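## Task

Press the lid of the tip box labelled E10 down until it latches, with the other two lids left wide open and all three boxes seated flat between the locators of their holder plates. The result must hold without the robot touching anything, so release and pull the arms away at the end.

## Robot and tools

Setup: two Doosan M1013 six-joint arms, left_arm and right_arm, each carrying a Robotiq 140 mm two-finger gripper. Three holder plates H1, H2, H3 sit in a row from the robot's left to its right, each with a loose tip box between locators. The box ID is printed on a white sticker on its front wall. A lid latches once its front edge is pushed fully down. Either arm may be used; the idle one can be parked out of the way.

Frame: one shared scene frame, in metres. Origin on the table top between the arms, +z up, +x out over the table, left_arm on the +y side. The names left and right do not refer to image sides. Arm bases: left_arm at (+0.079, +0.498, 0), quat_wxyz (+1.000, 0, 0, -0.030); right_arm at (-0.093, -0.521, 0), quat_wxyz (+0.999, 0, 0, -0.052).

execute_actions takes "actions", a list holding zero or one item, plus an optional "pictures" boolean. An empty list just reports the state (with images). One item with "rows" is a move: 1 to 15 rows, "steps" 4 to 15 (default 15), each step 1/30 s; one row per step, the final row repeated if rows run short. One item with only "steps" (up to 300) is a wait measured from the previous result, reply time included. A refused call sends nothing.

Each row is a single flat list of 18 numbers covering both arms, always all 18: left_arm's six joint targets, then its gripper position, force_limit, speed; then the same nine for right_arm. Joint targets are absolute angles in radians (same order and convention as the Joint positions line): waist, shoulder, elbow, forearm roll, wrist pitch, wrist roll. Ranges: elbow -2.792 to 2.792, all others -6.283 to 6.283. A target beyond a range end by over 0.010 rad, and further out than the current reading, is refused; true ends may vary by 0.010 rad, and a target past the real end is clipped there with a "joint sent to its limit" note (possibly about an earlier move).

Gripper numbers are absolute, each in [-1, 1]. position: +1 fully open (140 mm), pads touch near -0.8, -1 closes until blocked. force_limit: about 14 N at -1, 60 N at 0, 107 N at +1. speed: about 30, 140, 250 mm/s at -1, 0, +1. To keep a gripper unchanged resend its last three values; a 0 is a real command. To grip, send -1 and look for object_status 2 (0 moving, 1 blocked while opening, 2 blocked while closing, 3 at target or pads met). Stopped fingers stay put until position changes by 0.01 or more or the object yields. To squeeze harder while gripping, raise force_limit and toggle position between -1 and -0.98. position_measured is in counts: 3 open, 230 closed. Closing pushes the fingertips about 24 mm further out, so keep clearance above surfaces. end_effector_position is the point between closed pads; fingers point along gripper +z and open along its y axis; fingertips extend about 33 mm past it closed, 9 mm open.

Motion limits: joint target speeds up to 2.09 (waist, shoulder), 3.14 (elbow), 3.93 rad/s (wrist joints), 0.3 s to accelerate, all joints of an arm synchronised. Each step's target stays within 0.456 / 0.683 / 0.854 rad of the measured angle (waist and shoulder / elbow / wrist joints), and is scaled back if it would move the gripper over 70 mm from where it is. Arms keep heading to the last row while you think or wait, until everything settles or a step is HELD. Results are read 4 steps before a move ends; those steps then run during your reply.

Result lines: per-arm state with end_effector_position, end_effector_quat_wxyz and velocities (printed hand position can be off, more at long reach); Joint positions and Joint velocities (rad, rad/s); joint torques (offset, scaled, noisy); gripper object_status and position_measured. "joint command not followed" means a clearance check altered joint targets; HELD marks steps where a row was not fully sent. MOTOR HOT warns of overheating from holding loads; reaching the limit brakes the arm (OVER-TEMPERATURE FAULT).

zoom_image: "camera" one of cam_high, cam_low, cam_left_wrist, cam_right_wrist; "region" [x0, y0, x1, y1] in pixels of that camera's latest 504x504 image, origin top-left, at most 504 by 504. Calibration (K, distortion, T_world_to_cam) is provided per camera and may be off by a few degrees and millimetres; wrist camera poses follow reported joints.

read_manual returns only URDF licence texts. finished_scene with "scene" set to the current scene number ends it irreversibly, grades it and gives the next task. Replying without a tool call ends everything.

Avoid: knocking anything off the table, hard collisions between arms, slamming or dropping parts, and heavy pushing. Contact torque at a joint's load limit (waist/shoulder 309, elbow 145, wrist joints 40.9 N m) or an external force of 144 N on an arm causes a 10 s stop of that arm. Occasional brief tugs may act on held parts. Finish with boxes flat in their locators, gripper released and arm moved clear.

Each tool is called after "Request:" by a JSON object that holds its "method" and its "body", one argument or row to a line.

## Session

Request:
{"method": "execute_actions", "body": {
  "actions": []
}}

Scene clock: 0.00 s of 7200.00 s.
left_arm: end_effector_position=(+0.2926, +0.1035, +0.1347) position_measured=3 object_status=3 end_effector_quat_wxyz=(-0.651, +0.754, -0.074, +0.050) end_effector_velocity=(+0.000, +0.000, -0.001) end_effector_angular_velocity=(-0.001, -0.000, -0.001) | right_arm: end_effector_position=(+0.2452, -0.7818, +0.2363) position_measured=3 object_status=3 end_effector_quat_wxyz=(+0.274, +0.354, +0.681, -0.579) end_effector_velocity=(-0.000, -0.000, -0.000) end_effector_angular_velocity=(+0.000, +0.000, +0.000)
Joint positions: left_arm=[-1.342  0.695  1.797  0.38   2.033  0.249] | right_arm=[ 0.193  0.094  2.489 -1.369  1.485  0.366]
Joint velocities: left_arm=[-0.     0.001  0.     0.    -0.002 -0.001] | right_arm=[-0.  0.  0. -0. -0.  0.]
Joint torques (N m, as the joint torque sensors report them, + toward a larger angle): no reading
camera_calibration (this result's frames):
cam_left_wrist: T_world_to_cam=[[0.0530967, -0.121872, -0.991125, 0.136772], [-0.977375, -0.209838, -0.0265577, 0.320061], [-0.204739, 0.970111, -0.130257, 0.156268], [0, 0, 0, 1]] pos_world=[0.337552, -0.0677674, 0.164414]
cam_right_wrist: T_world_to_cam=[[0.873533, 0.0223464, -0.486252, -0.0764848], [0.475225, 0.177083, 0.86186, -0.175338], [0.105367, -0.983942, 0.144068, -0.643557], [0, 0, 0, 1]] pos_world=[0.217947, -0.600465, 0.206642]

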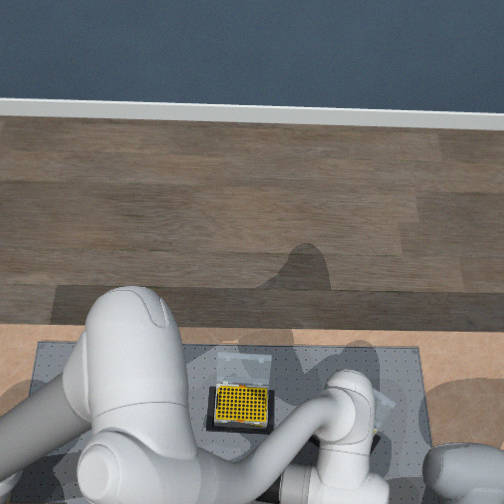

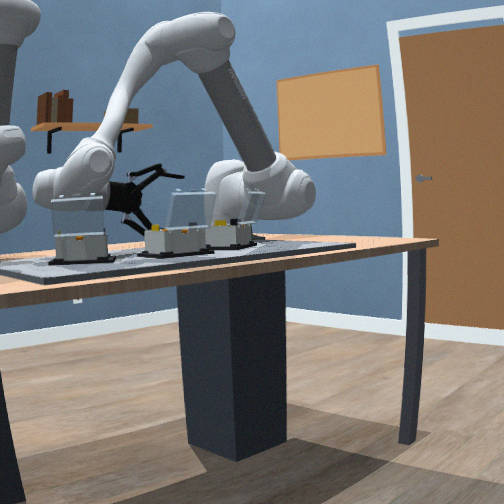

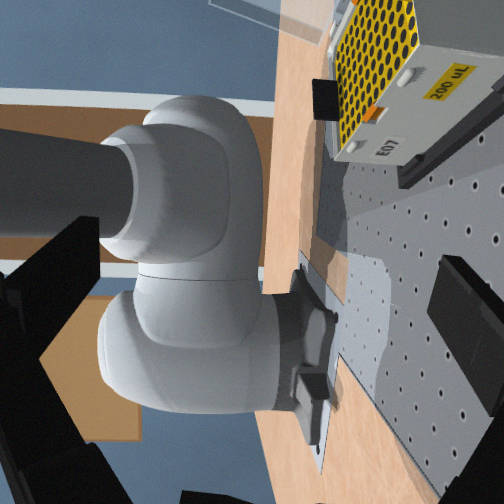

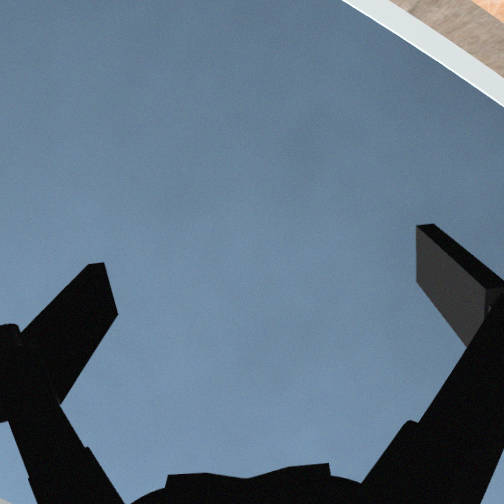

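Request:
{"method": "execute_actions", "body": {
  "actions": [
    {"rows":[[-1.342,0.3,1.797,0.38,2.033,0.249,1,0,0,0.193,0.094,2.489,-1.369,1.485,0.366,1,0,0]],"steps":15}
  ]
}}

Request:
{"method": "execute_actions", "body": {
  "actions": [
    {"rows":[[0.4,0.3,1.797,0.38,2.033,0.249,1,0,0,0.193,0.094,2.0,0,1.0,4.71,1,0,0]],"steps":15}
  ]
}}

Request:
{"method": "execute_actions", "body": {
  "actions": [
    {"steps":45}
  ],
  "pictures": true
}}

Scene clock: 0.63 s of 7200.00 s.
left_arm: end_effector_position=(+0.2908, +0.1144, +0.2510) position_measured=3 object_status=3 end_effector_quat_wxyz=(-0.544, +0.834, -0.051, +0.077) end_effector_velocity=(-0.016, +0.095, +0.407) end_effector_angular_velocity=(-0.972, -0.164, -0.001) | right_arm: end_effector_position=(+0.2451, -0.7819, +0.2364) position_measured=3 object_status=3 end_effector_quat_wxyz=(+0.274, +0.354, +0.681, -0.579) end_effector_velocity=(+0.001, +0.000, +0.000) end_effector_angular_velocity=(+0.000, +0.001, +0.001)
Joint positions: left_arm=[-1.342  0.419  1.797  0.38   2.033  0.249] | right_arm=[ 0.193  0.094  2.489 -1.369  1.485  0.366]
Joint velocities: left_arm=[ 0.    -0.984 -0.001  0.    -0.001  0.001] | right_arm=[-0.    -0.    -0.001 -0.    -0.    -0.002]
Joint torques (N m, as the joint torque sensors report them, + toward a larger angle): left_arm=[  2.16 -71.19 -30.87   3.67   2.91   0.19] | right_arm=[ -1.04 -28.21 -17.71  -1.03   2.46  -0.44]
Steps of this call (steps 1 to 8: nothing new was sent; steps 9 to 19: the first 11 steps of this action). Readings (joint positions | what the end effector reports):
9: left_arm=[-1.342 0.694 1.797 0.380 2.033 0.249] | right_arm=[0.193 0.094 2.489 -1.369 1.485 0.366] | left_arm position_measured=3 object_status=3 | right_arm position_measured=3 object_status=3
10: left_arm=[-1.342 0.688 1.798 0.380 2.033 0.249] | right_arm=[0.193 0.094 2.489 -1.369 1.485 0.366] | left_arm position_measured=3 object_status=3 | right_arm position_measured=3 object_status=3
12: left_arm=[-1.342 0.653 1.798 0.380 2.033 0.249] | right_arm=[0.193 0.094 2.489 -1.369 1.485 0.366] | left_arm position_measured=3 object_status=3 | right_arm position_measured=3 object_status=3
16: left_arm=[-1.342 0.519 1.797 0.380 2.033 0.249] | right_arm=[0.193 0.094 2.489 -1.369 1.485 0.366] | left_arm position_measured=3 object_status=3 | right_arm position_measured=3 object_status=3
19: the state above

Scene clock: 1.13 s of 7200.00 s.
left_arm: end_effector_position=(+0.3810, +0.1992, +0.2989) position_measured=3 object_status=3 end_effector_quat_wxyz=(-0.503, +0.861, +0.077, +0.019) end_effector_velocity=(+0.298, +0.302, +0.001) end_effector_angular_velocity=(-0.001, +0.001, +0.997) | right_arm: end_effector_position=(+0.3106, -0.6963, +0.1615) position_measured=3 object_status=3 end_effector_quat_wxyz=(+0.282, +0.719, +0.552, -0.314) end_effector_velocity=(+0.181, +0.396, -0.201) end_effector_angular_velocity=(+1.335, -2.053, -1.936)
Joint positions: left_arm=[-1.067  0.302  1.797  0.38   2.033  0.249] | right_arm=[ 0.193  0.094  2.26  -0.886  1.258  0.848]
Joint velocities: left_arm=[ 0.997 -0.003  0.001 -0.     0.     0.001] | right_arm=[-0.    -0.    -0.576  1.667 -0.567  1.666]
Joint torques (N m, as the joint torque sensors report them, + toward a larger angle): left_arm=[  1.78 -66.08 -34.26   4.52   2.7    0.53] | right_arm=[ -1.26 -37.59 -23.12   0.37   1.71  -0.67]
Steps of this call (steps 1 to 4: the last 4 steps of your previous action; steps 5 to 15: the first 11 steps of this action). Readings (joint positions | what the end effector reports):
5: left_arm=[-1.341 0.305 1.797 0.380 2.033 0.249] | right_arm=[0.193 0.094 2.488 -1.368 1.484 0.367] | left_arm position_measured=3 object_status=3 | right_arm position_measured=3 object_status=3
6: left_arm=[-1.336 0.301 1.797 0.380 2.033 0.249] | right_arm=[0.193 0.094 2.482 -1.356 1.477 0.379] | left_arm position_measured=3 object_status=3 | right_arm position_measured=3 object_status=3
8: left_arm=[-1.302 0.302 1.797 0.380 2.033 0.249] | right_arm=[0.193 0.094 2.444 -1.289 1.440 0.445] | left_arm position_measured=3 object_status=3 | right_arm position_measured=3 object_status=3
12: left_arm=[-1.168 0.302 1.797 0.380 2.033 0.249] | right_arm=[0.193 0.094 2.326 -1.057 1.323 0.677] | left_arm position_measured=3 object_status=3 | right_arm position_measured=3 object_status=3
15: the state above

Scene clock: 2.63 s of 7200.00 s.
left_arm: end_effector_position=(+0.4084, +0.7665, +0.2995) position_measured=3 object_status=3 end_effector_quat_wxyz=(-0.387, +0.589, +0.633, -0.321) end_effector_velocity=(-0.056, +0.068, +0.000) end_effector_angular_velocity=(-0.001, +0.001, +0.206) | right_arm: end_effector_position=(+0.4604, -0.4370, +0.1583) position_measured=3 object_status=3 end_effector_quat_wxyz=(+0.024, -0.045, +0.999, +0.001) end_effector_velocity=(+0.000, +0.000, +0.000) end_effector_angular_velocity=(+0.000, -0.001, -0.001)
Joint positions: left_arm=[0.396 0.3   1.797 0.38  2.033 0.249] | right_arm=[ 0.193  0.094  2.    -0.     1.     4.71 ]
Joint velocities: left_arm=[ 0.206 -0.     0.     0.     0.001  0.001] | right_arm=[ 0.    -0.    -0.001  0.    -0.     0.001]
Joint torques (N m, as the joint torque sensors report them, + toward a larger angle): left_arm=[-22.13 -54.59 -36.83   4.68   2.86   0.26] | right_arm=[ -0.78 -46.01 -35.25   3.83   0.22  -0.22]
Kept back: nothing.
Steps of this call (steps 1 to 4: the last 4 steps of your previous action; steps 5 to 45: the robot went on to your last target). Readings (joint positions | what the end effector reports):
1: left_arm=[-1.034 0.301 1.797 0.380 2.033 0.249] | right_arm=[0.193 0.094 2.241 -0.830 1.239 0.905] | left_arm position_measured=3 object_status=3 | right_arm position_measured=3 object_status=3
2: left_arm=[-1.000 0.301 1.797 0.380 2.033 0.249] | right_arm=[0.193 0.094 2.224 -0.774 1.222 0.961] | left_arm position_measured=3 object_status=3 | right_arm position_measured=3 object_status=3
4: left_arm=[-0.933 0.301 1.797 0.380 2.033 0.249] | right_arm=[0.193 0.094 2.192 -0.666 1.191 1.075] | left_arm position_measured=3 object_status=3 | right_arm position_measured=3 object_status=3
8: left_arm=[-0.798 0.301 1.797 0.380 2.033 0.249] | right_arm=[0.193 0.094 2.138 -0.477 1.137 1.324] | left_arm position_measured=3 object_status=3 | right_arm position_measured=3 object_status=3
45: the state above
camera_calibration (this result's frames):
cam_left_wrist: T_world_to_cam=[[0.462794, 0.194764, -0.864805, -0.073071], [0.375601, -0.926749, -0.00771378, 0.568095], [-0.80296, -0.321252, -0.502048, 0.903781], [0, 0, 0, 1]] pos_world=[0.54614, 0.831055, 0.394931]
cam_right_wrist: T_world_to_cam=[[0.0487678, 0.998476, -0.0258303, 0.423263], [0.920317, -0.034871, 0.389617, -0.494272], [0.388123, -0.0427728, -0.920615, 0.133875], [0, 0, 0, 1]] pos_world=[0.382285, -0.434127, 0.326757]

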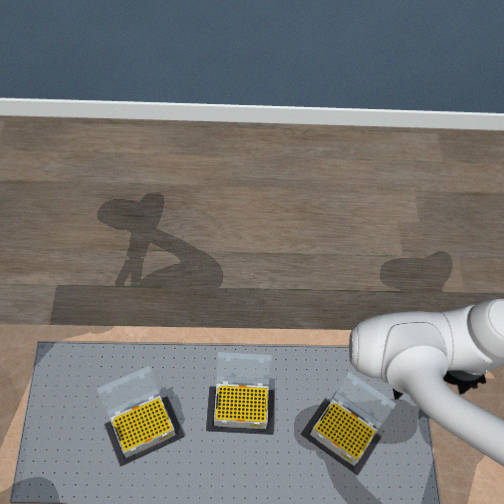

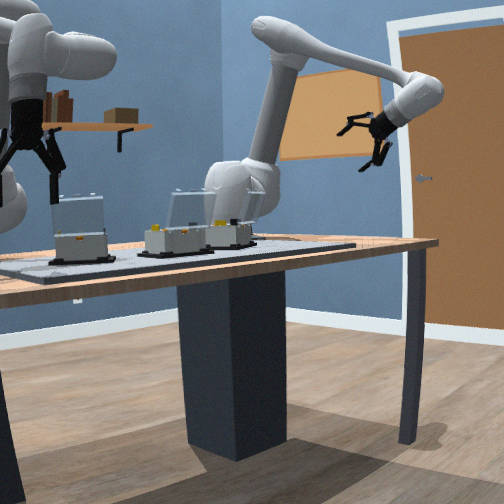

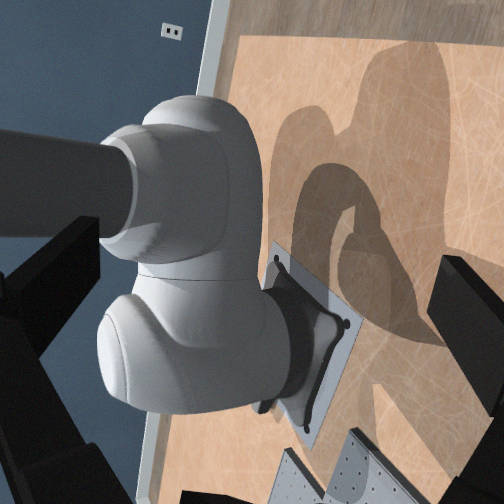

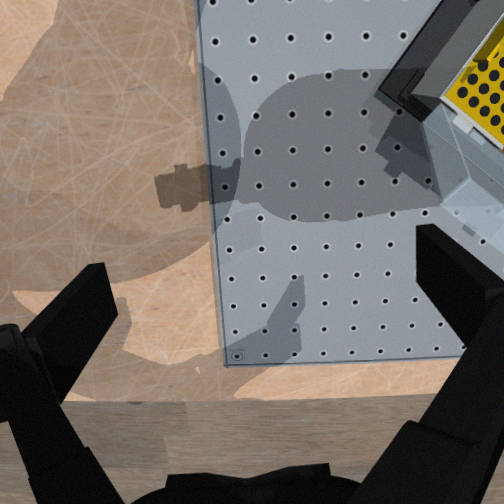

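Request:
{"method": "execute_actions", "body": {
  "actions": [
    {"rows":[[0.4,0.3,1.797,0.38,2.033,0.249,1,0,0,0.193,-0.15,2.0,0,1.0,4.71,1,0,0]],"steps":12}
  ]
}}

Request:
{"method": "execute_actions", "body": {
  "actions": [
    {"rows":[[0.4,0.3,1.797,0.38,2.033,0.249,1,0,0,0.193,-0.218,2.2,0,0.618,4.71,1,0,0]],"steps":12}
  ]
}}

Request:
{"method": "execute_actions", "body": {
  "actions": [
    {"rows":[[0.4,0.3,1.797,0.38,2.033,0.249,1,0,0,0.9,-0.218,2.2,0,0.618,4.71,1,0,0]],"steps":15}
  ]
}}

Request:
{"method": "execute_actions", "body": {
  "actions": [
    {"steps":12}
  ],
  "pictures": true
}}

Request:
{"method": "zoom_image", "body": {
  "camera": "cam_right_wrist",
  "region": [100, 100, 504, 340]
}}

Scene clock: 3.13 s of 7200.00 s.
left_arm: end_effector_position=(+0.4072, +0.7680, +0.2995) position_measured=3 object_status=3 end_effector_quat_wxyz=(-0.386, +0.588, +0.634, -0.322) end_effector_velocity=(-0.000, +0.000, +0.001) end_effector_angular_velocity=(+0.001, -0.002, +0.001) | right_arm: end_effector_position=(+0.4526, -0.4376, +0.2470) position_measured=3 object_status=3 end_effector_quat_wxyz=(+0.103, -0.045, +0.994, +0.004) end_effector_velocity=(-0.078, -0.007, +0.456) end_effector_angular_velocity=(+0.073, -0.826, -0.000)
Joint positions: left_arm=[0.4   0.3   1.797 0.38  2.033 0.249] | right_arm=[ 0.193 -0.066  2.     0.     1.     4.71 ]
Joint velocities: left_arm=[ 0.001 -0.001 -0.     0.    -0.    -0.001] | right_arm=[-0.    -0.829  0.     0.    -0.     0.   ]
Joint torques (N m, as the joint torque sensors report them, + toward a larger angle): left_arm=[  3.15 -63.45 -36.14   4.82   2.36   0.5 ] | right_arm=[  0.94 -29.59 -36.09   3.85  -0.09  -0.26]
Steps of this call (steps 1 to 7: the robot went on to your last target; steps 8 to 15: the first 8 steps of this action). Readings (joint positions | what the end effector reports):
8: left_arm=[0.400 0.300 1.797 0.380 2.033 0.249] | right_arm=[0.193 0.093 2.000 -0.000 1.000 4.710] | left_arm position_measured=3 object_status=3 | right_arm position_measured=3 object_status=3
9: left_arm=[0.400 0.300 1.797 0.380 2.033 0.249] | right_arm=[0.193 0.087 2.000 -0.000 1.000 4.710] | left_arm position_measured=3 object_status=3 | right_arm position_measured=3 object_status=3
11: left_arm=[0.400 0.300 1.797 0.380 2.033 0.249] | right_arm=[0.193 0.052 2.000 -0.000 1.000 4.710] | left_arm position_measured=3 object_status=3 | right_arm position_measured=3 object_status=3
15: the state above

Scene clock: 3.53 s of 7200.00 s.
left_arm: end_effector_position=(+0.4072, +0.7680, +0.2995) position_measured=3 object_status=3 end_effector_quat_wxyz=(-0.386, +0.588, +0.634, -0.322) end_effector_velocity=(-0.000, -0.000, -0.000) end_effector_angular_velocity=(-0.002, +0.003, +0.001) | right_arm: end_effector_position=(+0.4509, -0.4378, +0.2567) position_measured=3 object_status=3 end_effector_quat_wxyz=(+0.247, -0.044, +0.968, +0.011) end_effector_velocity=(+0.019, +0.002, -0.150) end_effector_angular_velocity=(+0.069, -0.778, +0.000)
Joint positions: left_arm=[0.4   0.3   1.797 0.38  2.033 0.249] | right_arm=[ 0.193 -0.209  2.166  0.     0.685  4.71 ]
Joint velocities: left_arm=[ 0.     0.001  0.    -0.001  0.002  0.   ] | right_arm=[-0.    -0.175  0.662  0.    -1.268 -0.001]
Joint torques (N m, as the joint torque sensors report them, + toward a larger angle): left_arm=[  1.13 -60.97 -35.37   4.78   2.1    0.14] | right_arm=[ -4.33 -20.92 -52.42   5.65  -1.56  -0.34]
Steps of this call (steps 1 to 4: the last 4 steps of your previous action; steps 5 to 12: the first 8 steps of this action). Readings (joint positions | what the end effector reports):
5: left_arm=[0.400 0.300 1.797 0.380 2.033 0.249] | right_arm=[0.193 -0.150 2.001 0.000 0.998 4.710] | left_arm position_measured=3 object_status=3 | right_arm position_measured=3 object_status=3
6: left_arm=[0.400 0.300 1.797 0.380 2.033 0.249] | right_arm=[0.193 -0.155 2.007 0.000 0.986 4.710] | left_arm position_measured=3 object_status=3 | right_arm position_measured=3 object_status=3
8: left_arm=[0.400 0.300 1.797 0.380 2.033 0.249] | right_arm=[0.193 -0.171 2.042 0.000 0.920 4.710] | left_arm position_measured=3 object_status=3 | right_arm position_measured=3 object_status=3
12: the state above

Scene clock: 4.03 s of 7200.00 s.
left_arm: end_effector_position=(+0.4072, +0.7680, +0.2995) position_measured=3 object_status=3 end_effector_quat_wxyz=(-0.386, +0.588, +0.634, -0.322) end_effector_velocity=(-0.000, +0.000, +0.001) end_effector_angular_velocity=(+0.000, +0.000, +0.001) | right_arm: end_effector_position=(+0.4146, -0.3056, +0.2495) position_measured=3 object_status=3 end_effector_quat_wxyz=(+0.264, -0.163, +0.950, +0.045) end_effector_velocity=(-0.186, +0.440, +0.000) end_effector_angular_velocity=(+0.000, -0.000, +0.867)
Joint positions: left_arm=[0.4   0.3   1.797 0.38  2.033 0.249] | right_arm=[ 0.443 -0.218  2.2    0.     0.618  4.71 ]
Joint velocities: left_arm=[ 0.    -0.001 -0.     0.     0.001 -0.   ] | right_arm=[ 0.867 -0.     0.    -0.    -0.001  0.   ]
Joint torques (N m, as the joint torque sensors report them, + toward a larger angle): left_arm=[  0.55 -59.77 -37.11   4.77   2.33   0.2 ] | right_arm=[ -0.83 -17.64 -37.86   3.94  -0.88  -0.32]
Steps of this call (steps 1 to 4: the last 4 steps of your previous action; steps 5 to 15: the first 11 steps of this action). Readings (joint positions | what the end effector reports):
5: left_arm=[0.400 0.300 1.797 0.380 2.033 0.249] | right_arm=[0.194 -0.218 2.200 0.000 0.618 4.710] | left_arm position_measured=3 object_status=3 | right_arm position_measured=3 object_status=3
6: left_arm=[0.400 0.300 1.797 0.380 2.033 0.249] | right_arm=[0.200 -0.218 2.200 0.000 0.618 4.710] | left_arm position_measured=3 object_status=3 | right_arm position_measured=3 object_status=3
8: left_arm=[0.400 0.300 1.797 0.380 2.033 0.249] | right_arm=[0.235 -0.218 2.200 0.000 0.618 4.710] | left_arm position_measured=3 object_status=3 | right_arm position_measured=3 object_status=3
12: left_arm=[0.400 0.300 1.797 0.380 2.033 0.249] | right_arm=[0.355 -0.218 2.200 0.000 0.618 4.710] | left_arm position_measured=3 object_status=3 | right_arm position_measured=3 object_status=3
15: the state above

Scene clock: 4.43 s of 7200.00 s.
left_arm: end_effector_position=(+0.4073, +0.7680, +0.2995) position_measured=3 object_status=3 end_effector_quat_wxyz=(-0.386, +0.588, +0.634, -0.322) end_effector_velocity=(+0.000, -0.000, +0.000) end_effector_angular_velocity=(-0.001, -0.001, +0.001) | right_arm: end_effector_position=(+0.3095, -0.1442, +0.2495) position_measured=3 object_status=3 end_effector_quat_wxyz=(+0.252, -0.327, +0.906, +0.090) end_effector_velocity=(-0.327, +0.349, -0.000) end_effector_angular_velocity=(+0.000, +0.000, +0.867)
Joint positions: left_arm=[0.4   0.3   1.797 0.38  2.033 0.249] | right_arm=[ 0.794 -0.218  2.2    0.     0.618  4.71 ]
Joint velocities: left_arm=[ 0.    -0.001 -0.    -0.001 -0.     0.   ] | right_arm=[ 0.868 -0.     0.     0.    -0.     0.001]
Joint torques (N m, as the joint torque sensors report them, + toward a larger angle): left_arm=[  1.98 -61.44 -36.33   4.5    2.81   0.19] | right_arm=[ -3.55 -16.8  -37.92   4.03  -0.8   -0.33]
Kept back: nothing.
Steps of this call (steps 1 to 4: the last 4 steps of your previous action; steps 5 to 12: the robot went on to your last target). Readings (joint positions | what the end effector reports):
1: left_arm=[0.400 0.300 1.797 0.380 2.033 0.249] | right_arm=[0.472 -0.218 2.200 0.000 0.618 4.710] | left_arm position_measured=3 object_status=3 | right_arm position_measured=3 object_status=3
2: left_arm=[0.400 0.300 1.797 0.380 2.033 0.249] | right_arm=[0.501 -0.218 2.200 0.000 0.618 4.710] | left_arm position_measured=3 object_status=3 | right_arm position_measured=3 object_status=3
4: left_arm=[0.400 0.300 1.797 0.380 2.033 0.249] | right_arm=[0.560 -0.218 2.200 0.000 0.618 4.710] | left_arm position_measured=3 object_status=3 | right_arm position_measured=3 object_status=3
8: left_arm=[0.400 0.300 1.797 0.380 2.033 0.249] | right_arm=[0.677 -0.218 2.200 0.000 0.618 4.710] | left_arm position_measured=3 object_status=3 | right_arm position_measured=3 object_status=3
12: the state above
camera_calibration (this result's frames):
cam_left_wrist: T_world_to_cam=[[0.46187, 0.196773, -0.864845, -0.0739812], [0.379697, -0.925079, -0.00770057, 0.566938], [-0.801565, -0.324822, -0.50198, 0.905446], [0, 0, 0, 1]] pos_world=[0.544679, 0.833129, 0.3949]
cam_right_wrist: T_world_to_cam=[[-0.527757, 0.848343, 0.0422713, 0.280432], [0.551954, 0.304696, 0.776213, -0.314147], [0.645615, 0.432984, -0.629052, 0.205046], [0, 0, 0, 1]] pos_world=[0.189014, -0.230965, 0.360975]

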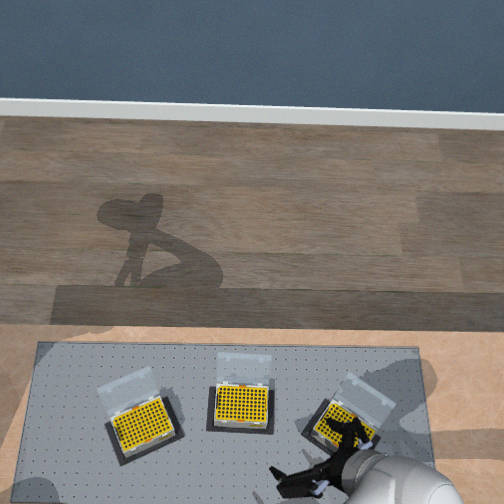

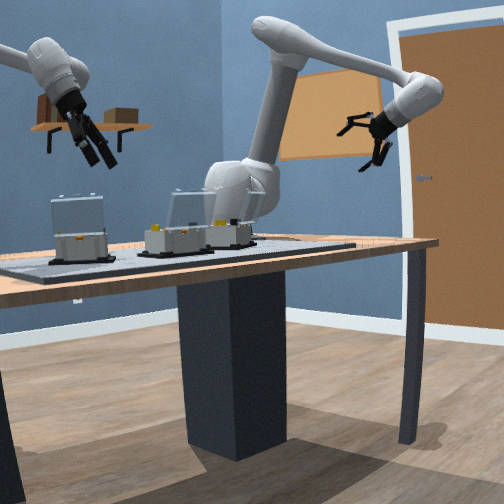

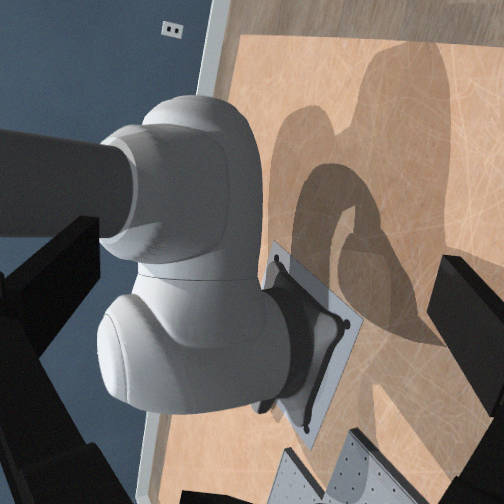

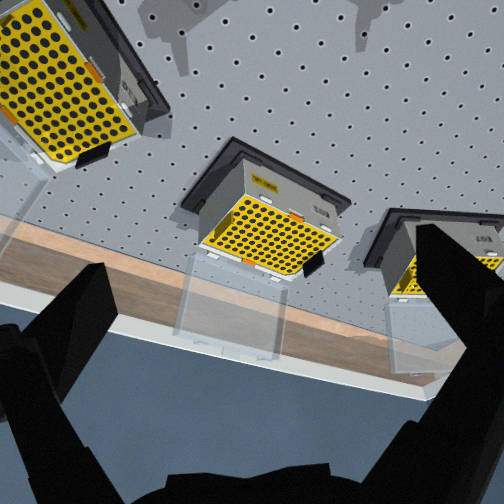

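Region (100, 100, 504, 340) of cam_right_wrist's 504x504 image, scaled by 1.248, with more detail than that image has; it fills the top 299 rows of this view, and the rest is white.

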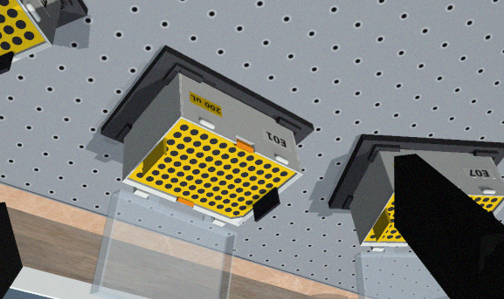

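Request:
{"method": "zoom_image", "body": {
  "camera": "cam_right_wrist",
  "region": [280, 180, 360, 240]
}}

Request:
{"method": "execute_actions", "body": {
  "actions": []
}}

Request:
{"method": "zoom_image", "body": {
  "camera": "cam_right_wrist",
  "region": [0, 60, 300, 280]
}}

Region (280, 180, 360, 240) of cam_right_wrist's 504x504 image, scaled by 6.300, with more detail than that image has; it fills the top 378 rows of this view, and the rest is white.

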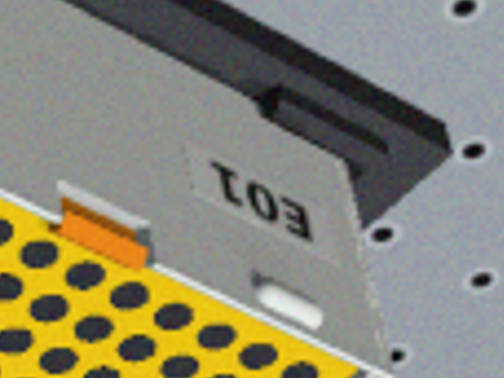

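Scene clock: 4.60 s of 7200.00 s.
left_arm: end_effector_position=(+0.4073, +0.7680, +0.2995) position_measured=3 object_status=3 end_effector_quat_wxyz=(-0.386, +0.588, +0.634, -0.322) end_effector_velocity=(+0.001, +0.000, +0.000) end_effector_angular_velocity=(+0.001, -0.002, +0.000) | right_arm: end_effector_position=(+0.2689, -0.1051, +0.2495) position_measured=3 object_status=3 end_effector_quat_wxyz=(+0.247, -0.373, +0.889, +0.103) end_effector_velocity=(-0.069, +0.060, +0.000) end_effector_angular_velocity=(-0.000, -0.000, +0.167)
Joint positions: left_arm=[0.4   0.3   1.797 0.38  2.033 0.249] | right_arm=[ 0.897 -0.218  2.2    0.     0.618  4.71 ]
Joint velocities: left_arm=[-0.    -0.001 -0.001 -0.    -0.    -0.001] | right_arm=[ 0.167 -0.    -0.    -0.     0.     0.   ]
Joint torques (N m, as the joint torque sensors report them, + toward a larger angle): left_arm=[  4.07 -60.51 -36.17   4.58   3.07   0.14] | right_arm=[-12.04 -10.53 -39.39   3.78  -0.87  -0.3 ]
Kept back: nothing.
Steps of this call (steps 1 to 5: the robot went on to your last target). Readings (joint positions | what the end effector reports):
1: left_arm=[0.400 0.300 1.797 0.380 2.033 0.249] | right_arm=[0.823 -0.218 2.200 0.000 0.618 4.710] | left_arm position_measured=3 object_status=3 | right_arm position_measured=3 object_status=3
2: left_arm=[0.400 0.300 1.797 0.380 2.033 0.249] | right_arm=[0.850 -0.218 2.200 0.000 0.618 4.710] | left_arm position_measured=3 object_status=3 | right_arm position_measured=3 object_status=3
4: left_arm=[0.400 0.300 1.797 0.380 2.033 0.249] | right_arm=[0.888 -0.218 2.200 0.000 0.618 4.710] | left_arm position_measured=3 object_status=3 | right_arm position_measured=3 object_status=3
5: the state above
camera_calibration (this result's frames):
cam_left_wrist: T_world_to_cam=[[0.461884, 0.196784, -0.864835, -0.0739938], [0.379702, -0.925077, -0.00770296, 0.566934], [-0.801554, -0.324822, -0.501997, 0.905463], [0, 0, 0, 1]] pos_world=[0.544689, 0.833132, 0.394915]
cam_right_wrist: T_world_to_cam=[[-0.611641, 0.790007, 0.0422479, 0.242319], [0.517917, 0.359471, 0.776236, -0.288753], [0.598045, 0.496659, -0.629025, 0.233808], [0, 0, 0, 1]] pos_world=[0.157934, -0.203758, 0.360974]

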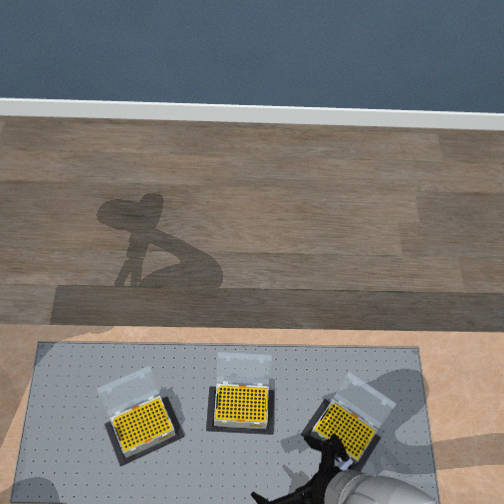

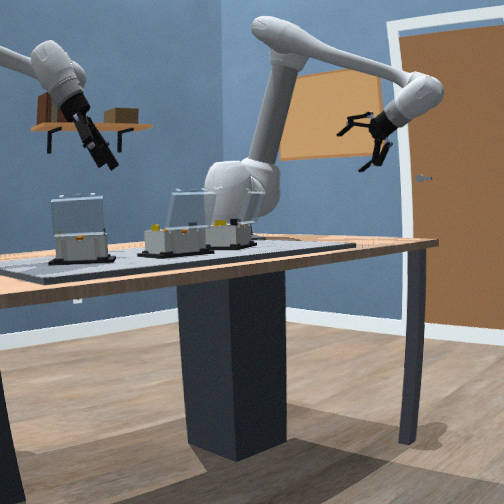

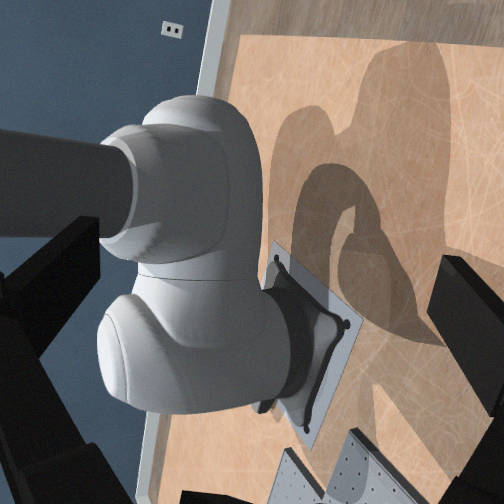

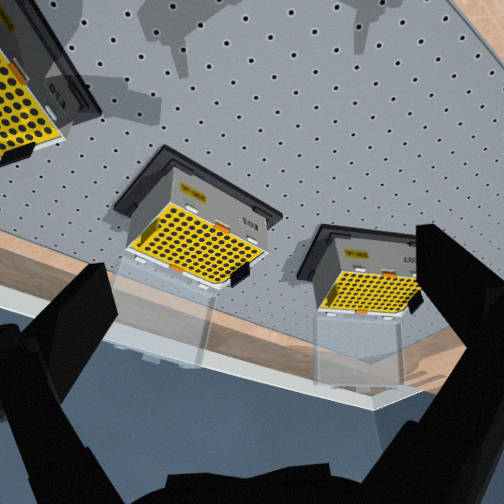

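Region (0, 60, 300, 280) of cam_right_wrist's 504x504 image, scaled by 1.680, with more detail than that image has; it fills the top 370 rows of this view, and the rest is white.

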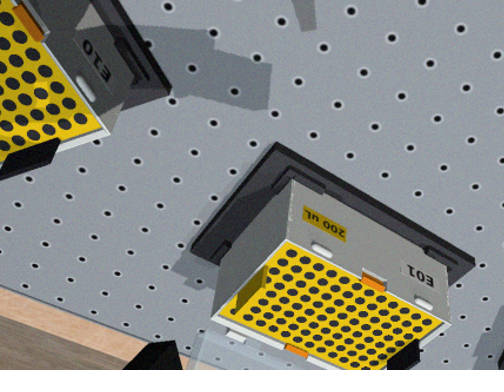

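Request:
{"method": "execute_actions", "body": {
  "actions": [
    {"rows":[[0.4,0.3,1.797,0.38,2.033,0.249,1,0,0,0.338,0.143,1.669,0,1.33,4.71,-0.8,0,0]],"steps":15}
  ]
}}

Request:
{"method": "execute_actions", "body": {
  "actions": [
    {"steps":15}
  ],
  "pictures": true
}}

Scene clock: 5.33 s of 7200.00 s.
left_arm: end_effector_position=(+0.4073, +0.7680, +0.2995) position_measured=3 object_status=3 end_effector_quat_wxyz=(-0.386, +0.588, +0.634, -0.322) end_effector_velocity=(+0.001, -0.000, +0.000) end_effector_angular_velocity=(-0.001, -0.001, -0.001) | right_arm: end_effector_position=(+0.3868, -0.1745, +0.2696) position_measured=77 object_status=0 end_effector_quat_wxyz=(+0.145, -0.278, +0.949, +0.042) end_effector_velocity=(+0.364, -0.317, +0.064) end_effector_angular_velocity=(-0.381, +0.599, -0.785)
Joint positions: left_arm=[0.4   0.3   1.797 0.38  2.033 0.249] | right_arm=[ 0.672 -0.06   1.967 -0.     0.93   4.71 ]
Joint velocities: left_arm=[-0.     0.    -0.001 -0.001  0.     0.001] | right_arm=[-0.784  0.475 -0.697 -0.     0.932  0.001]
Joint torques (N m, as the joint torque sensors report them, + toward a larger angle): left_arm=[  3.2  -58.36 -36.6    4.63   2.44   0.21] | right_arm=[  1.87 -35.65 -39.69   3.94  -0.28  -0.45]
Steps of this call (steps 1 to 11: the robot went on to your last target; steps 12 to 22: the first 11 steps of this action). Readings (joint positions | what the end effector reports):
12: left_arm=[0.400 0.300 1.797 0.380 2.033 0.249] | right_arm=[0.900 -0.218 2.199 -0.000 0.618 4.710] | left_arm position_measured=3 object_status=3 | right_arm position_measured=3 object_status=0
13: left_arm=[0.400 0.300 1.797 0.380 2.033 0.249] | right_arm=[0.894 -0.213 2.192 -0.000 0.628 4.710] | left_arm position_measured=3 object_status=3 | right_arm position_measured=9 object_status=0
15: left_arm=[0.400 0.300 1.797 0.380 2.033 0.249] | right_arm=[0.861 -0.185 2.151 -0.000 0.683 4.710] | left_arm position_measured=3 object_status=3 | right_arm position_measured=24 object_status=0
19: left_arm=[0.400 0.300 1.797 0.380 2.033 0.249] | right_arm=[0.751 -0.108 2.038 -0.000 0.835 4.710] | left_arm position_measured=3 object_status=3 | right_arm position_measured=54 object_status=0
22: the state above

Scene clock: 5.83 s of 7200.00 s.
left_arm: end_effector_position=(+0.4073, +0.7680, +0.2995) position_measured=3 object_status=3 end_effector_quat_wxyz=(-0.386, +0.588, +0.634, -0.322) end_effector_velocity=(-0.000, -0.000, -0.000) end_effector_angular_velocity=(-0.000, +0.002, +0.001) | right_arm: end_effector_position=(+0.5132, -0.3408, +0.2998) position_measured=191 object_status=0 end_effector_quat_wxyz=(+0.000, -0.118, +0.993, -0.000) end_effector_velocity=(+0.005, -0.016, +0.004) end_effector_angular_velocity=(-0.008, +0.032, -0.027)
Joint positions: left_arm=[0.4   0.3   1.797 0.38  2.033 0.249] | right_arm=[ 0.339  0.143  1.67  -0.     1.329  4.71 ]
Joint velocities: left_arm=[ 0.     0.001  0.     0.     0.001 -0.   ] | right_arm=[-0.027  0.016 -0.025 -0.     0.042 -0.   ]
Joint torques (N m, as the joint torque sensors report them, + toward a larger angle): left_arm=[  1.7  -64.09 -36.28   4.49   2.9    0.59] | right_arm=[ 19.96 -75.   -37.36   4.76   0.47  -0.46]
Kept back: nothing.
Steps of this call (steps 1 to 4: the last 4 steps of your previous action; steps 5 to 15: the robot went on to your last target). Readings (joint positions | what the end effector reports):
1: left_arm=[0.400 0.300 1.797 0.380 2.033 0.249] | right_arm=[0.645 -0.043 1.943 -0.000 0.962 4.710] | left_arm position_measured=3 object_status=3 | right_arm position_measured=85 object_status=0
2: left_arm=[0.400 0.300 1.797 0.380 2.033 0.249] | right_arm=[0.619 -0.027 1.920 -0.000 0.994 4.710] | left_arm position_measured=3 object_status=3 | right_arm position_measured=92 object_status=0
4: left_arm=[0.400 0.300 1.797 0.380 2.033 0.249] | right_arm=[0.566 0.004 1.873 -0.000 1.056 4.710] | left_arm position_measured=3 object_status=3 | right_arm position_measured=107 object_status=0
8: left_arm=[0.400 0.300 1.797 0.380 2.033 0.249] | right_arm=[0.462 0.067 1.780 -0.000 1.181 4.710] | left_arm position_measured=3 object_status=3 | right_arm position_measured=138 object_status=0
15: the state above
camera_calibration (this result's frames):
cam_left_wrist: T_world_to_cam=[[0.461891, 0.196788, -0.86483, -0.074], [0.379704, -0.925076, -0.00770368, 0.566932], [-0.80155, -0.324821, -0.502005, 0.90547], [0, 0, 0, 1]] pos_world=[0.544693, 0.833133, 0.394921]
cam_right_wrist: T_world_to_cam=[[-0.0978062, 0.994678, -0.0324002, 0.404243], [0.932583, 0.102969, 0.345958, -0.54087], [0.347453, 0.00362101, -0.93769, 0.289596], [0, 0, 0, 1]] pos_world=[0.443322, -0.347447, 0.471767]

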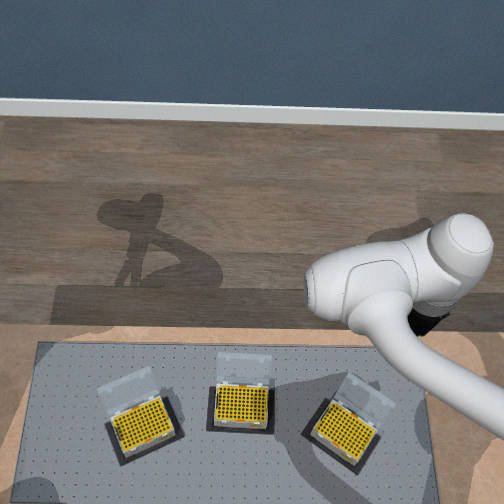

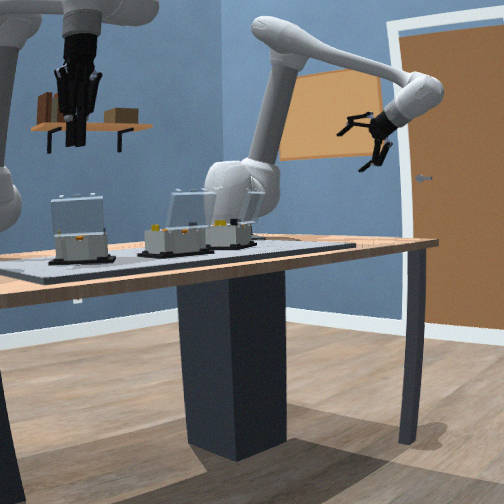

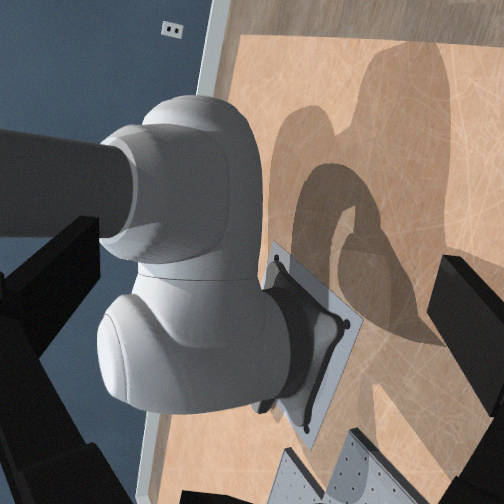

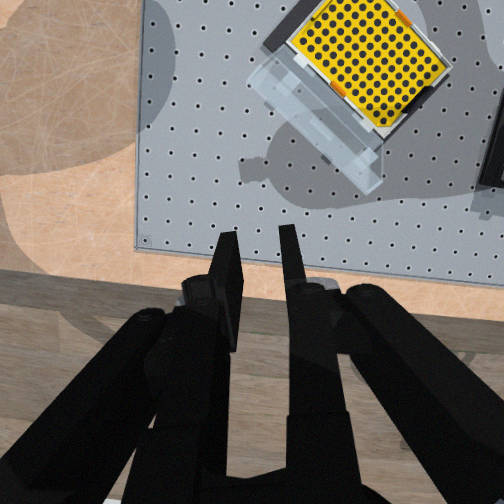

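Request:
{"method": "execute_actions", "body": {
  "actions": [
    {"rows":[[0.4,0.3,1.797,0.38,2.033,0.249,1,0,0,0.329,0.2265,1.826,0,1.089,4.71,-0.8,0,0]],"steps":15}
  ]
}}

Request:
{"method": "execute_actions", "body": {
  "actions": [
    {"rows":[[0.4,0.3,1.797,0.38,2.033,0.249,1,0,0,0.348,0.213,1.841,0,1.088,4.71,-0.8,0,0],[0.4,0.3,1.797,0.38,2.033,0.249,1,0,0,0.348,0.213,1.841,0,1.088,4.71,-0.8,0,0],[0.4,0.3,1.797,0.38,2.033,0.249,1,0,0,0.367,0.199,1.855,0,1.087,4.71,-0.8,0,0],[0.4,0.3,1.797,0.38,2.033,0.249,1,0,0,0.367,0.199,1.855,0,1.087,4.71,-0.8,0,0],[0.4,0.3,1.797,0.38,2.033,0.249,1,0,0,0.387,0.185,1.87,0,1.087,4.71,-0.8,0,0],[0.4,0.3,1.797,0.38,2.033,0.249,1,0,0,0.387,0.185,1.87,0,1.087,4.71,-0.8,0,0],[0.4,0.3,1.797,0.38,2.033,0.249,1,0,0,0.406,0.171,1.885,0,1.086,4.71,-0.8,0,0],[0.4,0.3,1.797,0.38,2.033,0.249,1,0,0,0.406,0.171,1.885,0,1.086,4.71,-0.8,0,0],[0.4,0.3,1.797,0.38,2.033,0.249,1,0,0,0.425,0.158,1.899,0,1.085,4.71,-0.8,0,0],[0.4,0.3,1.797,0.38,2.033,0.249,1,0,0,0.425,0.158,1.899,0,1.085,4.71,-0.8,0,0],[0.4,0.3,1.797,0.38,2.033,0.249,1,0,0,0.444,0.144,1.914,0,1.084,4.71,-0.8,0,0]],"steps":15}
  ]
}}

Request:
{"method": "execute_actions", "body": {
  "actions": [
    {"rows":[[0.4,0.3,1.797,0.38,2.033,0.249,1,0,0,0.466,0.133,1.928,0,1.081,4.71,-0.8,0,0],[0.4,0.3,1.797,0.38,2.033,0.249,1,0,0,0.466,0.133,1.928,0,1.081,4.71,-0.8,0,0],[0.4,0.3,1.797,0.38,2.033,0.249,1,0,0,0.488,0.122,1.942,0,1.078,4.71,-0.8,0,0],[0.4,0.3,1.797,0.38,2.033,0.249,1,0,0,0.488,0.122,1.942,0,1.078,4.71,-0.8,0,0],[0.4,0.3,1.797,0.38,2.033,0.249,1,0,0,0.511,0.11,1.956,0,1.076,4.71,-0.8,0,0],[0.4,0.3,1.797,0.38,2.033,0.249,1,0,0,0.511,0.11,1.956,0,1.076,4.71,-0.8,0,0],[0.4,0.3,1.797,0.38,2.033,0.249,1,0,0,0.533,0.099,1.97,0,1.073,4.71,-0.8,0,0],[0.4,0.3,1.797,0.38,2.033,0.249,1,0,0,0.533,0.099,1.97,0,1.073,4.71,-0.8,0,0],[0.4,0.3,1.797,0.38,2.033,0.249,1,0,0,0.552,0.099,1.99,0,1.052,4.71,-0.8,0,0],[0.4,0.3,1.797,0.38,2.033,0.249,1,0,0,0.552,0.099,1.99,0,1.052,4.71,-0.8,0,0],[0.4,0.3,1.797,0.38,2.033,0.249,1,0,0,0.572,0.1,2.009,0,1.032,4.71,-0.8,0,0]],"steps":15}
  ]
}}

Request:
{"method": "execute_actions", "body": {
  "actions": [
    {"rows":[[0.4,0.3,1.797,0.38,2.033,0.249,1,0,0,0.572,0.116,2.027,0,0.999,4.71,-0.8,0,0]],"steps":15}
  ],
  "pictures": true
}}

Request:
{"method": "zoom_image", "body": {
  "camera": "cam_low",
  "region": [30, 170, 160, 270]
}}

Scene clock: 7.07 s of 7200.00 s.
left_arm: end_effector_position=(+0.4073, +0.7680, +0.2995) position_measured=3 object_status=3 end_effector_quat_wxyz=(-0.386, +0.588, +0.634, -0.322) end_effector_velocity=(-0.001, +0.000, +0.001) end_effector_angular_velocity=(+0.001, -0.001, +0.001) | right_arm: end_effector_position=(+0.5186, -0.3457, +0.1657) position_measured=229 object_status=3 end_effector_quat_wxyz=(-0.000, -0.113, +0.994, -0.000) end_effector_velocity=(+0.009, +0.002, -0.003) end_effector_angular_velocity=(+0.007, -0.030, +0.000)
Joint positions: left_arm=[0.4   0.3   1.797 0.38  2.033 0.249] | right_arm=[ 0.329  0.226  1.825 -0.     1.09   4.71 ]
Joint velocities: left_arm=[ 0.001 -0.002 -0.     0.001  0.001 -0.   ] | right_arm=[ 0.     0.     0.006 -0.    -0.037 -0.   ]
Joint torques (N m, as the joint torque sensors report them, + toward a larger angle): left_arm=[  1.28 -59.75 -35.7    4.41   2.42   0.17] | right_arm=[  0.65 -75.47 -44.15   4.84   0.69  -0.47]
Steps of this call (steps 1 to 15: the robot went on to your last target; steps 16 to 26: nothing new was sent; steps 27 to 37: the first 11 steps of this action). Readings (joint positions | what the end effector reports):
27: left_arm=[0.400 0.300 1.797 0.380 2.033 0.249] | right_arm=[0.338 0.143 1.670 0.000 1.329 4.710] | left_arm position_measured=3 object_status=3 | right_arm position_measured=229 object_status=3
28: left_arm=[0.400 0.300 1.797 0.380 2.033 0.249] | right_arm=[0.338 0.147 1.677 0.000 1.317 4.710] | left_arm position_measured=3 object_status=3 | right_arm position_measured=229 object_status=3
30: left_arm=[0.400 0.300 1.797 0.380 2.033 0.249] | right_arm=[0.335 0.169 1.718 0.000 1.254 4.710] | left_arm position_measured=3 object_status=3 | right_arm position_measured=229 object_status=3
34: left_arm=[0.400 0.300 1.797 0.380 2.033 0.249] | right_arm=[0.330 0.215 1.804 0.000 1.123 4.710] | left_arm position_measured=3 object_status=3 | right_arm position_measured=229 object_status=3
37: the state above

Scene clock: 7.57 s of 7200.00 s.
left_arm: end_effector_position=(+0.4073, +0.7680, +0.2995) position_measured=3 object_status=3 end_effector_quat_wxyz=(-0.386, +0.588, +0.634, -0.322) end_effector_velocity=(+0.000, +0.000, +0.000) end_effector_angular_velocity=(+0.001, +0.001, +0.000) | right_arm: end_effector_position=(+0.4622, -0.3042, +0.1708) position_measured=229 object_status=3 end_effector_quat_wxyz=(-0.000, -0.158, +0.988, -0.000) end_effector_velocity=(-0.172, +0.114, +0.014) end_effector_angular_velocity=(+0.002, -0.006, +0.271)
Joint positions: left_arm=[0.4   0.3   1.797 0.38  2.033 0.249] | right_arm=[ 0.418  0.162  1.894 -0.     1.085  4.71 ]
Joint velocities: left_arm=[-0.     0.001 -0.001  0.     0.001 -0.001] | right_arm=[ 0.272 -0.192  0.203  0.    -0.017  0.001]
Joint torques (N m, as the joint torque sensors report them, + toward a larger angle): left_arm=[ -0.28 -60.63 -36.27   4.44   2.58   0.21] | right_arm=[ -8.31 -46.97 -36.28   3.97  -0.41  -0.37]
Steps of this call (steps 1 to 4: the last 4 steps of your previous action; steps 5 to 15: the first 11 steps of this action). Readings (joint positions | what the end effector reports):
5: left_arm=[0.400 0.300 1.797 0.380 2.033 0.249] | right_arm=[0.330 0.226 1.826 -0.000 1.089 4.710] | left_arm position_measured=3 object_status=3 | right_arm position_measured=229 object_status=3
6: left_arm=[0.400 0.300 1.797 0.380 2.033 0.249] | right_arm=[0.335 0.222 1.831 -0.000 1.089 4.710] | left_arm position_measured=3 object_status=3 | right_arm position_measured=229 object_status=3
8: left_arm=[0.400 0.300 1.797 0.380 2.033 0.249] | right_arm=[0.352 0.210 1.844 -0.000 1.088 4.710] | left_arm position_measured=3 object_status=3 | right_arm position_measured=229 object_status=3
12: left_arm=[0.400 0.300 1.797 0.380 2.033 0.249] | right_arm=[0.390 0.183 1.873 -0.000 1.087 4.710] | left_arm position_measured=3 object_status=3 | right_arm position_measured=229 object_status=3
15: the state above

Scene clock: 8.07 s of 7200.00 s.
left_arm: end_effector_position=(+0.4073, +0.7680, +0.2995) position_measured=3 object_status=3 end_effector_quat_wxyz=(-0.386, +0.588, +0.634, -0.322) end_effector_velocity=(-0.001, -0.000, +0.001) end_effector_angular_velocity=(-0.000, -0.000, +0.000) | right_arm: end_effector_position=(+0.3892, -0.2555, +0.1629) position_measured=229 object_status=3 end_effector_quat_wxyz=(-0.000, -0.220, +0.976, -0.000) end_effector_velocity=(-0.135, +0.111, -0.125) end_effector_angular_velocity=(+0.017, -0.036, +0.287)
Joint positions: left_arm=[0.4   0.3   1.797 0.38  2.033 0.249] | right_arm=[ 0.545  0.1    1.983 -0.     1.059  4.71 ]
Joint velocities: left_arm=[ 0.    -0.002  0.     0.     0.001  0.   ] | right_arm=[ 0.288 -0.013  0.27  -0.    -0.298  0.001]
Joint torques (N m, as the joint torque sensors report them, + toward a larger angle): left_arm=[  2.86 -59.51 -36.39   4.59   2.75   0.48] | right_arm=[ -3.91 -43.33 -39.38   4.     0.18  -0.34]
Steps of this call (steps 1 to 4: the last 4 steps of your previous action; steps 5 to 15: the first 11 steps of this action). Readings (joint positions | what the end effector reports):
5: left_arm=[0.400 0.300 1.797 0.380 2.033 0.249] | right_arm=[0.445 0.144 1.914 -0.000 1.084 4.710] | left_arm position_measured=3 object_status=3 | right_arm position_measured=229 object_status=3
6: left_arm=[0.400 0.300 1.797 0.380 2.033 0.249] | right_arm=[0.451 0.141 1.918 -0.000 1.083 4.710] | left_arm position_measured=3 object_status=3 | right_arm position_measured=229 object_status=3
8: left_arm=[0.400 0.300 1.797 0.380 2.033 0.249] | right_arm=[0.470 0.131 1.931 -0.000 1.080 4.710] | left_arm position_measured=3 object_status=3 | right_arm position_measured=229 object_status=3
12: left_arm=[0.400 0.300 1.797 0.380 2.033 0.249] | right_arm=[0.514 0.109 1.958 -0.000 1.075 4.710] | left_arm position_measured=3 object_status=3 | right_arm position_measured=229 object_status=3
15: the state above

Scene clock: 8.57 s of 7200.00 s.
left_arm: end_effector_position=(+0.4073, +0.7680, +0.2995) position_measured=3 object_status=3 end_effector_quat_wxyz=(-0.386, +0.588, +0.634, -0.322) end_effector_velocity=(+0.000, +0.000, +0.000) end_effector_angular_velocity=(+0.001, -0.000, +0.000) | right_arm: end_effector_position=(+0.3754, -0.2458, +0.1332) position_measured=229 object_status=3 end_effector_quat_wxyz=(-0.000, -0.233, +0.973, -0.000) end_effector_velocity=(-0.001, -0.000, -0.001) end_effector_angular_velocity=(-0.000, +0.001, +0.000)
Joint positions: left_arm=[0.4   0.3   1.797 0.38  2.033 0.249] | right_arm=[0.572 0.116 2.027 0.    0.999 4.71 ]
Joint velocities: left_arm=[ 0.  0. -0.  0. -0. -0.] | right_arm=[ 0.     0.     0.001 -0.    -0.     0.   ]
Joint torques (N m, as the joint torque sensors report them, + toward a larger angle): left_arm=[  2.48 -60.18 -37.09   4.5    2.41   0.36] | right_arm=[ -0.55 -46.68 -34.14   3.74   0.35  -0.42]
Steps of this call (steps 1 to 4: the last 4 steps of your previous action; steps 5 to 15: the first 11 steps of this action). Readings (joint positions | what the end effector reports):
5: left_arm=[0.400 0.300 1.797 0.380 2.033 0.249] | right_arm=[0.572 0.100 2.009 -0.000 1.031 4.710] | left_arm position_measured=3 object_status=3 | right_arm position_measured=229 object_status=3
6: left_arm=[0.400 0.300 1.797 0.380 2.033 0.249] | right_arm=[0.572 0.105 2.015 0.000 1.020 4.710] | left_arm position_measured=3 object_status=3 | right_arm position_measured=229 object_status=3
8: left_arm=[0.400 0.300 1.797 0.380 2.033 0.249] | right_arm=[0.572 0.115 2.026 0.000 1.002 4.710] | left_arm position_measured=3 object_status=3 | right_arm position_measured=229 object_status=3
12: left_arm=[0.400 0.300 1.797 0.380 2.033 0.249] | right_arm=[0.572 0.116 2.027 0.000 0.999 4.710] | left_arm position_measured=3 object_status=3 | right_arm position_measured=229 object_status=3
15: the state above
camera_calibration (this result's frames):
cam_left_wrist: T_world_to_cam=[[0.46189, 0.196791, -0.86483, -0.0740013], [0.379701, -0.925077, -0.00770825, 0.566937], [-0.801551, -0.324817, -0.502005, 0.905468], [0, 0, 0, 1]] pos_world=[0.544693, 0.833134, 0.394921]
cam_right_wrist: T_world_to_cam=[[-0.325201, 0.945093, -0.0322943, 0.363991], [0.883709, 0.315881, 0.345365, -0.293673], [0.336603, 0.0837743, -0.937913, 0.204652], [0, 0, 0, 1]] pos_world=[0.309006, -0.268384, 0.305125]

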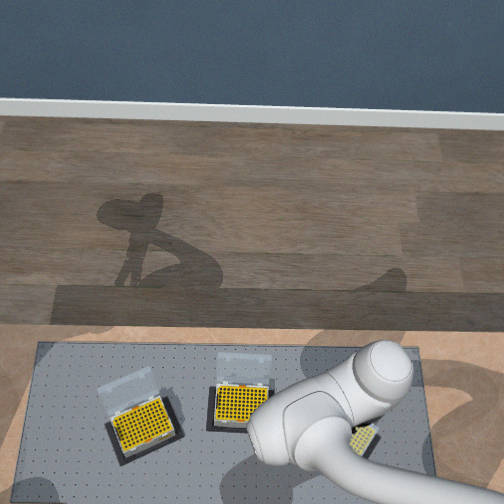

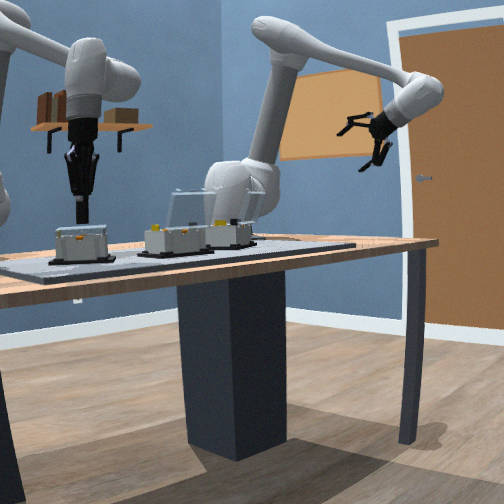

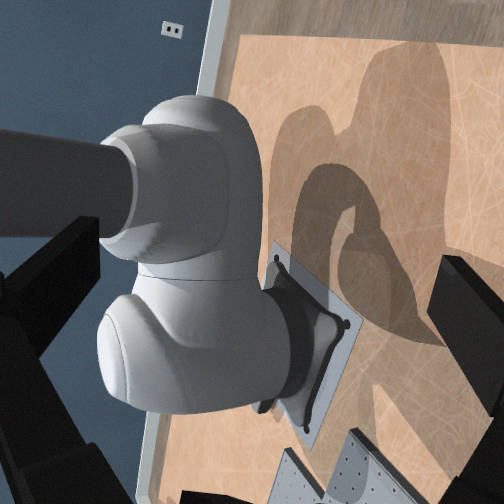

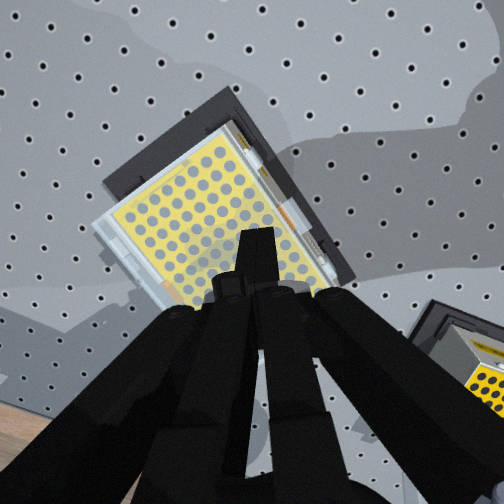

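Region (30, 170, 160, 270) of cam_low's 504x504 image, scaled by 3.877, with more detail than that image has; it fills the top 388 rows of this view, and the rest is white.

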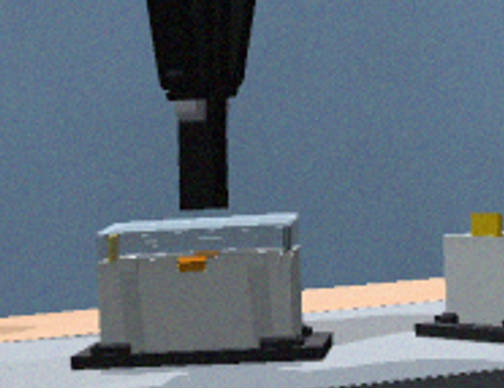

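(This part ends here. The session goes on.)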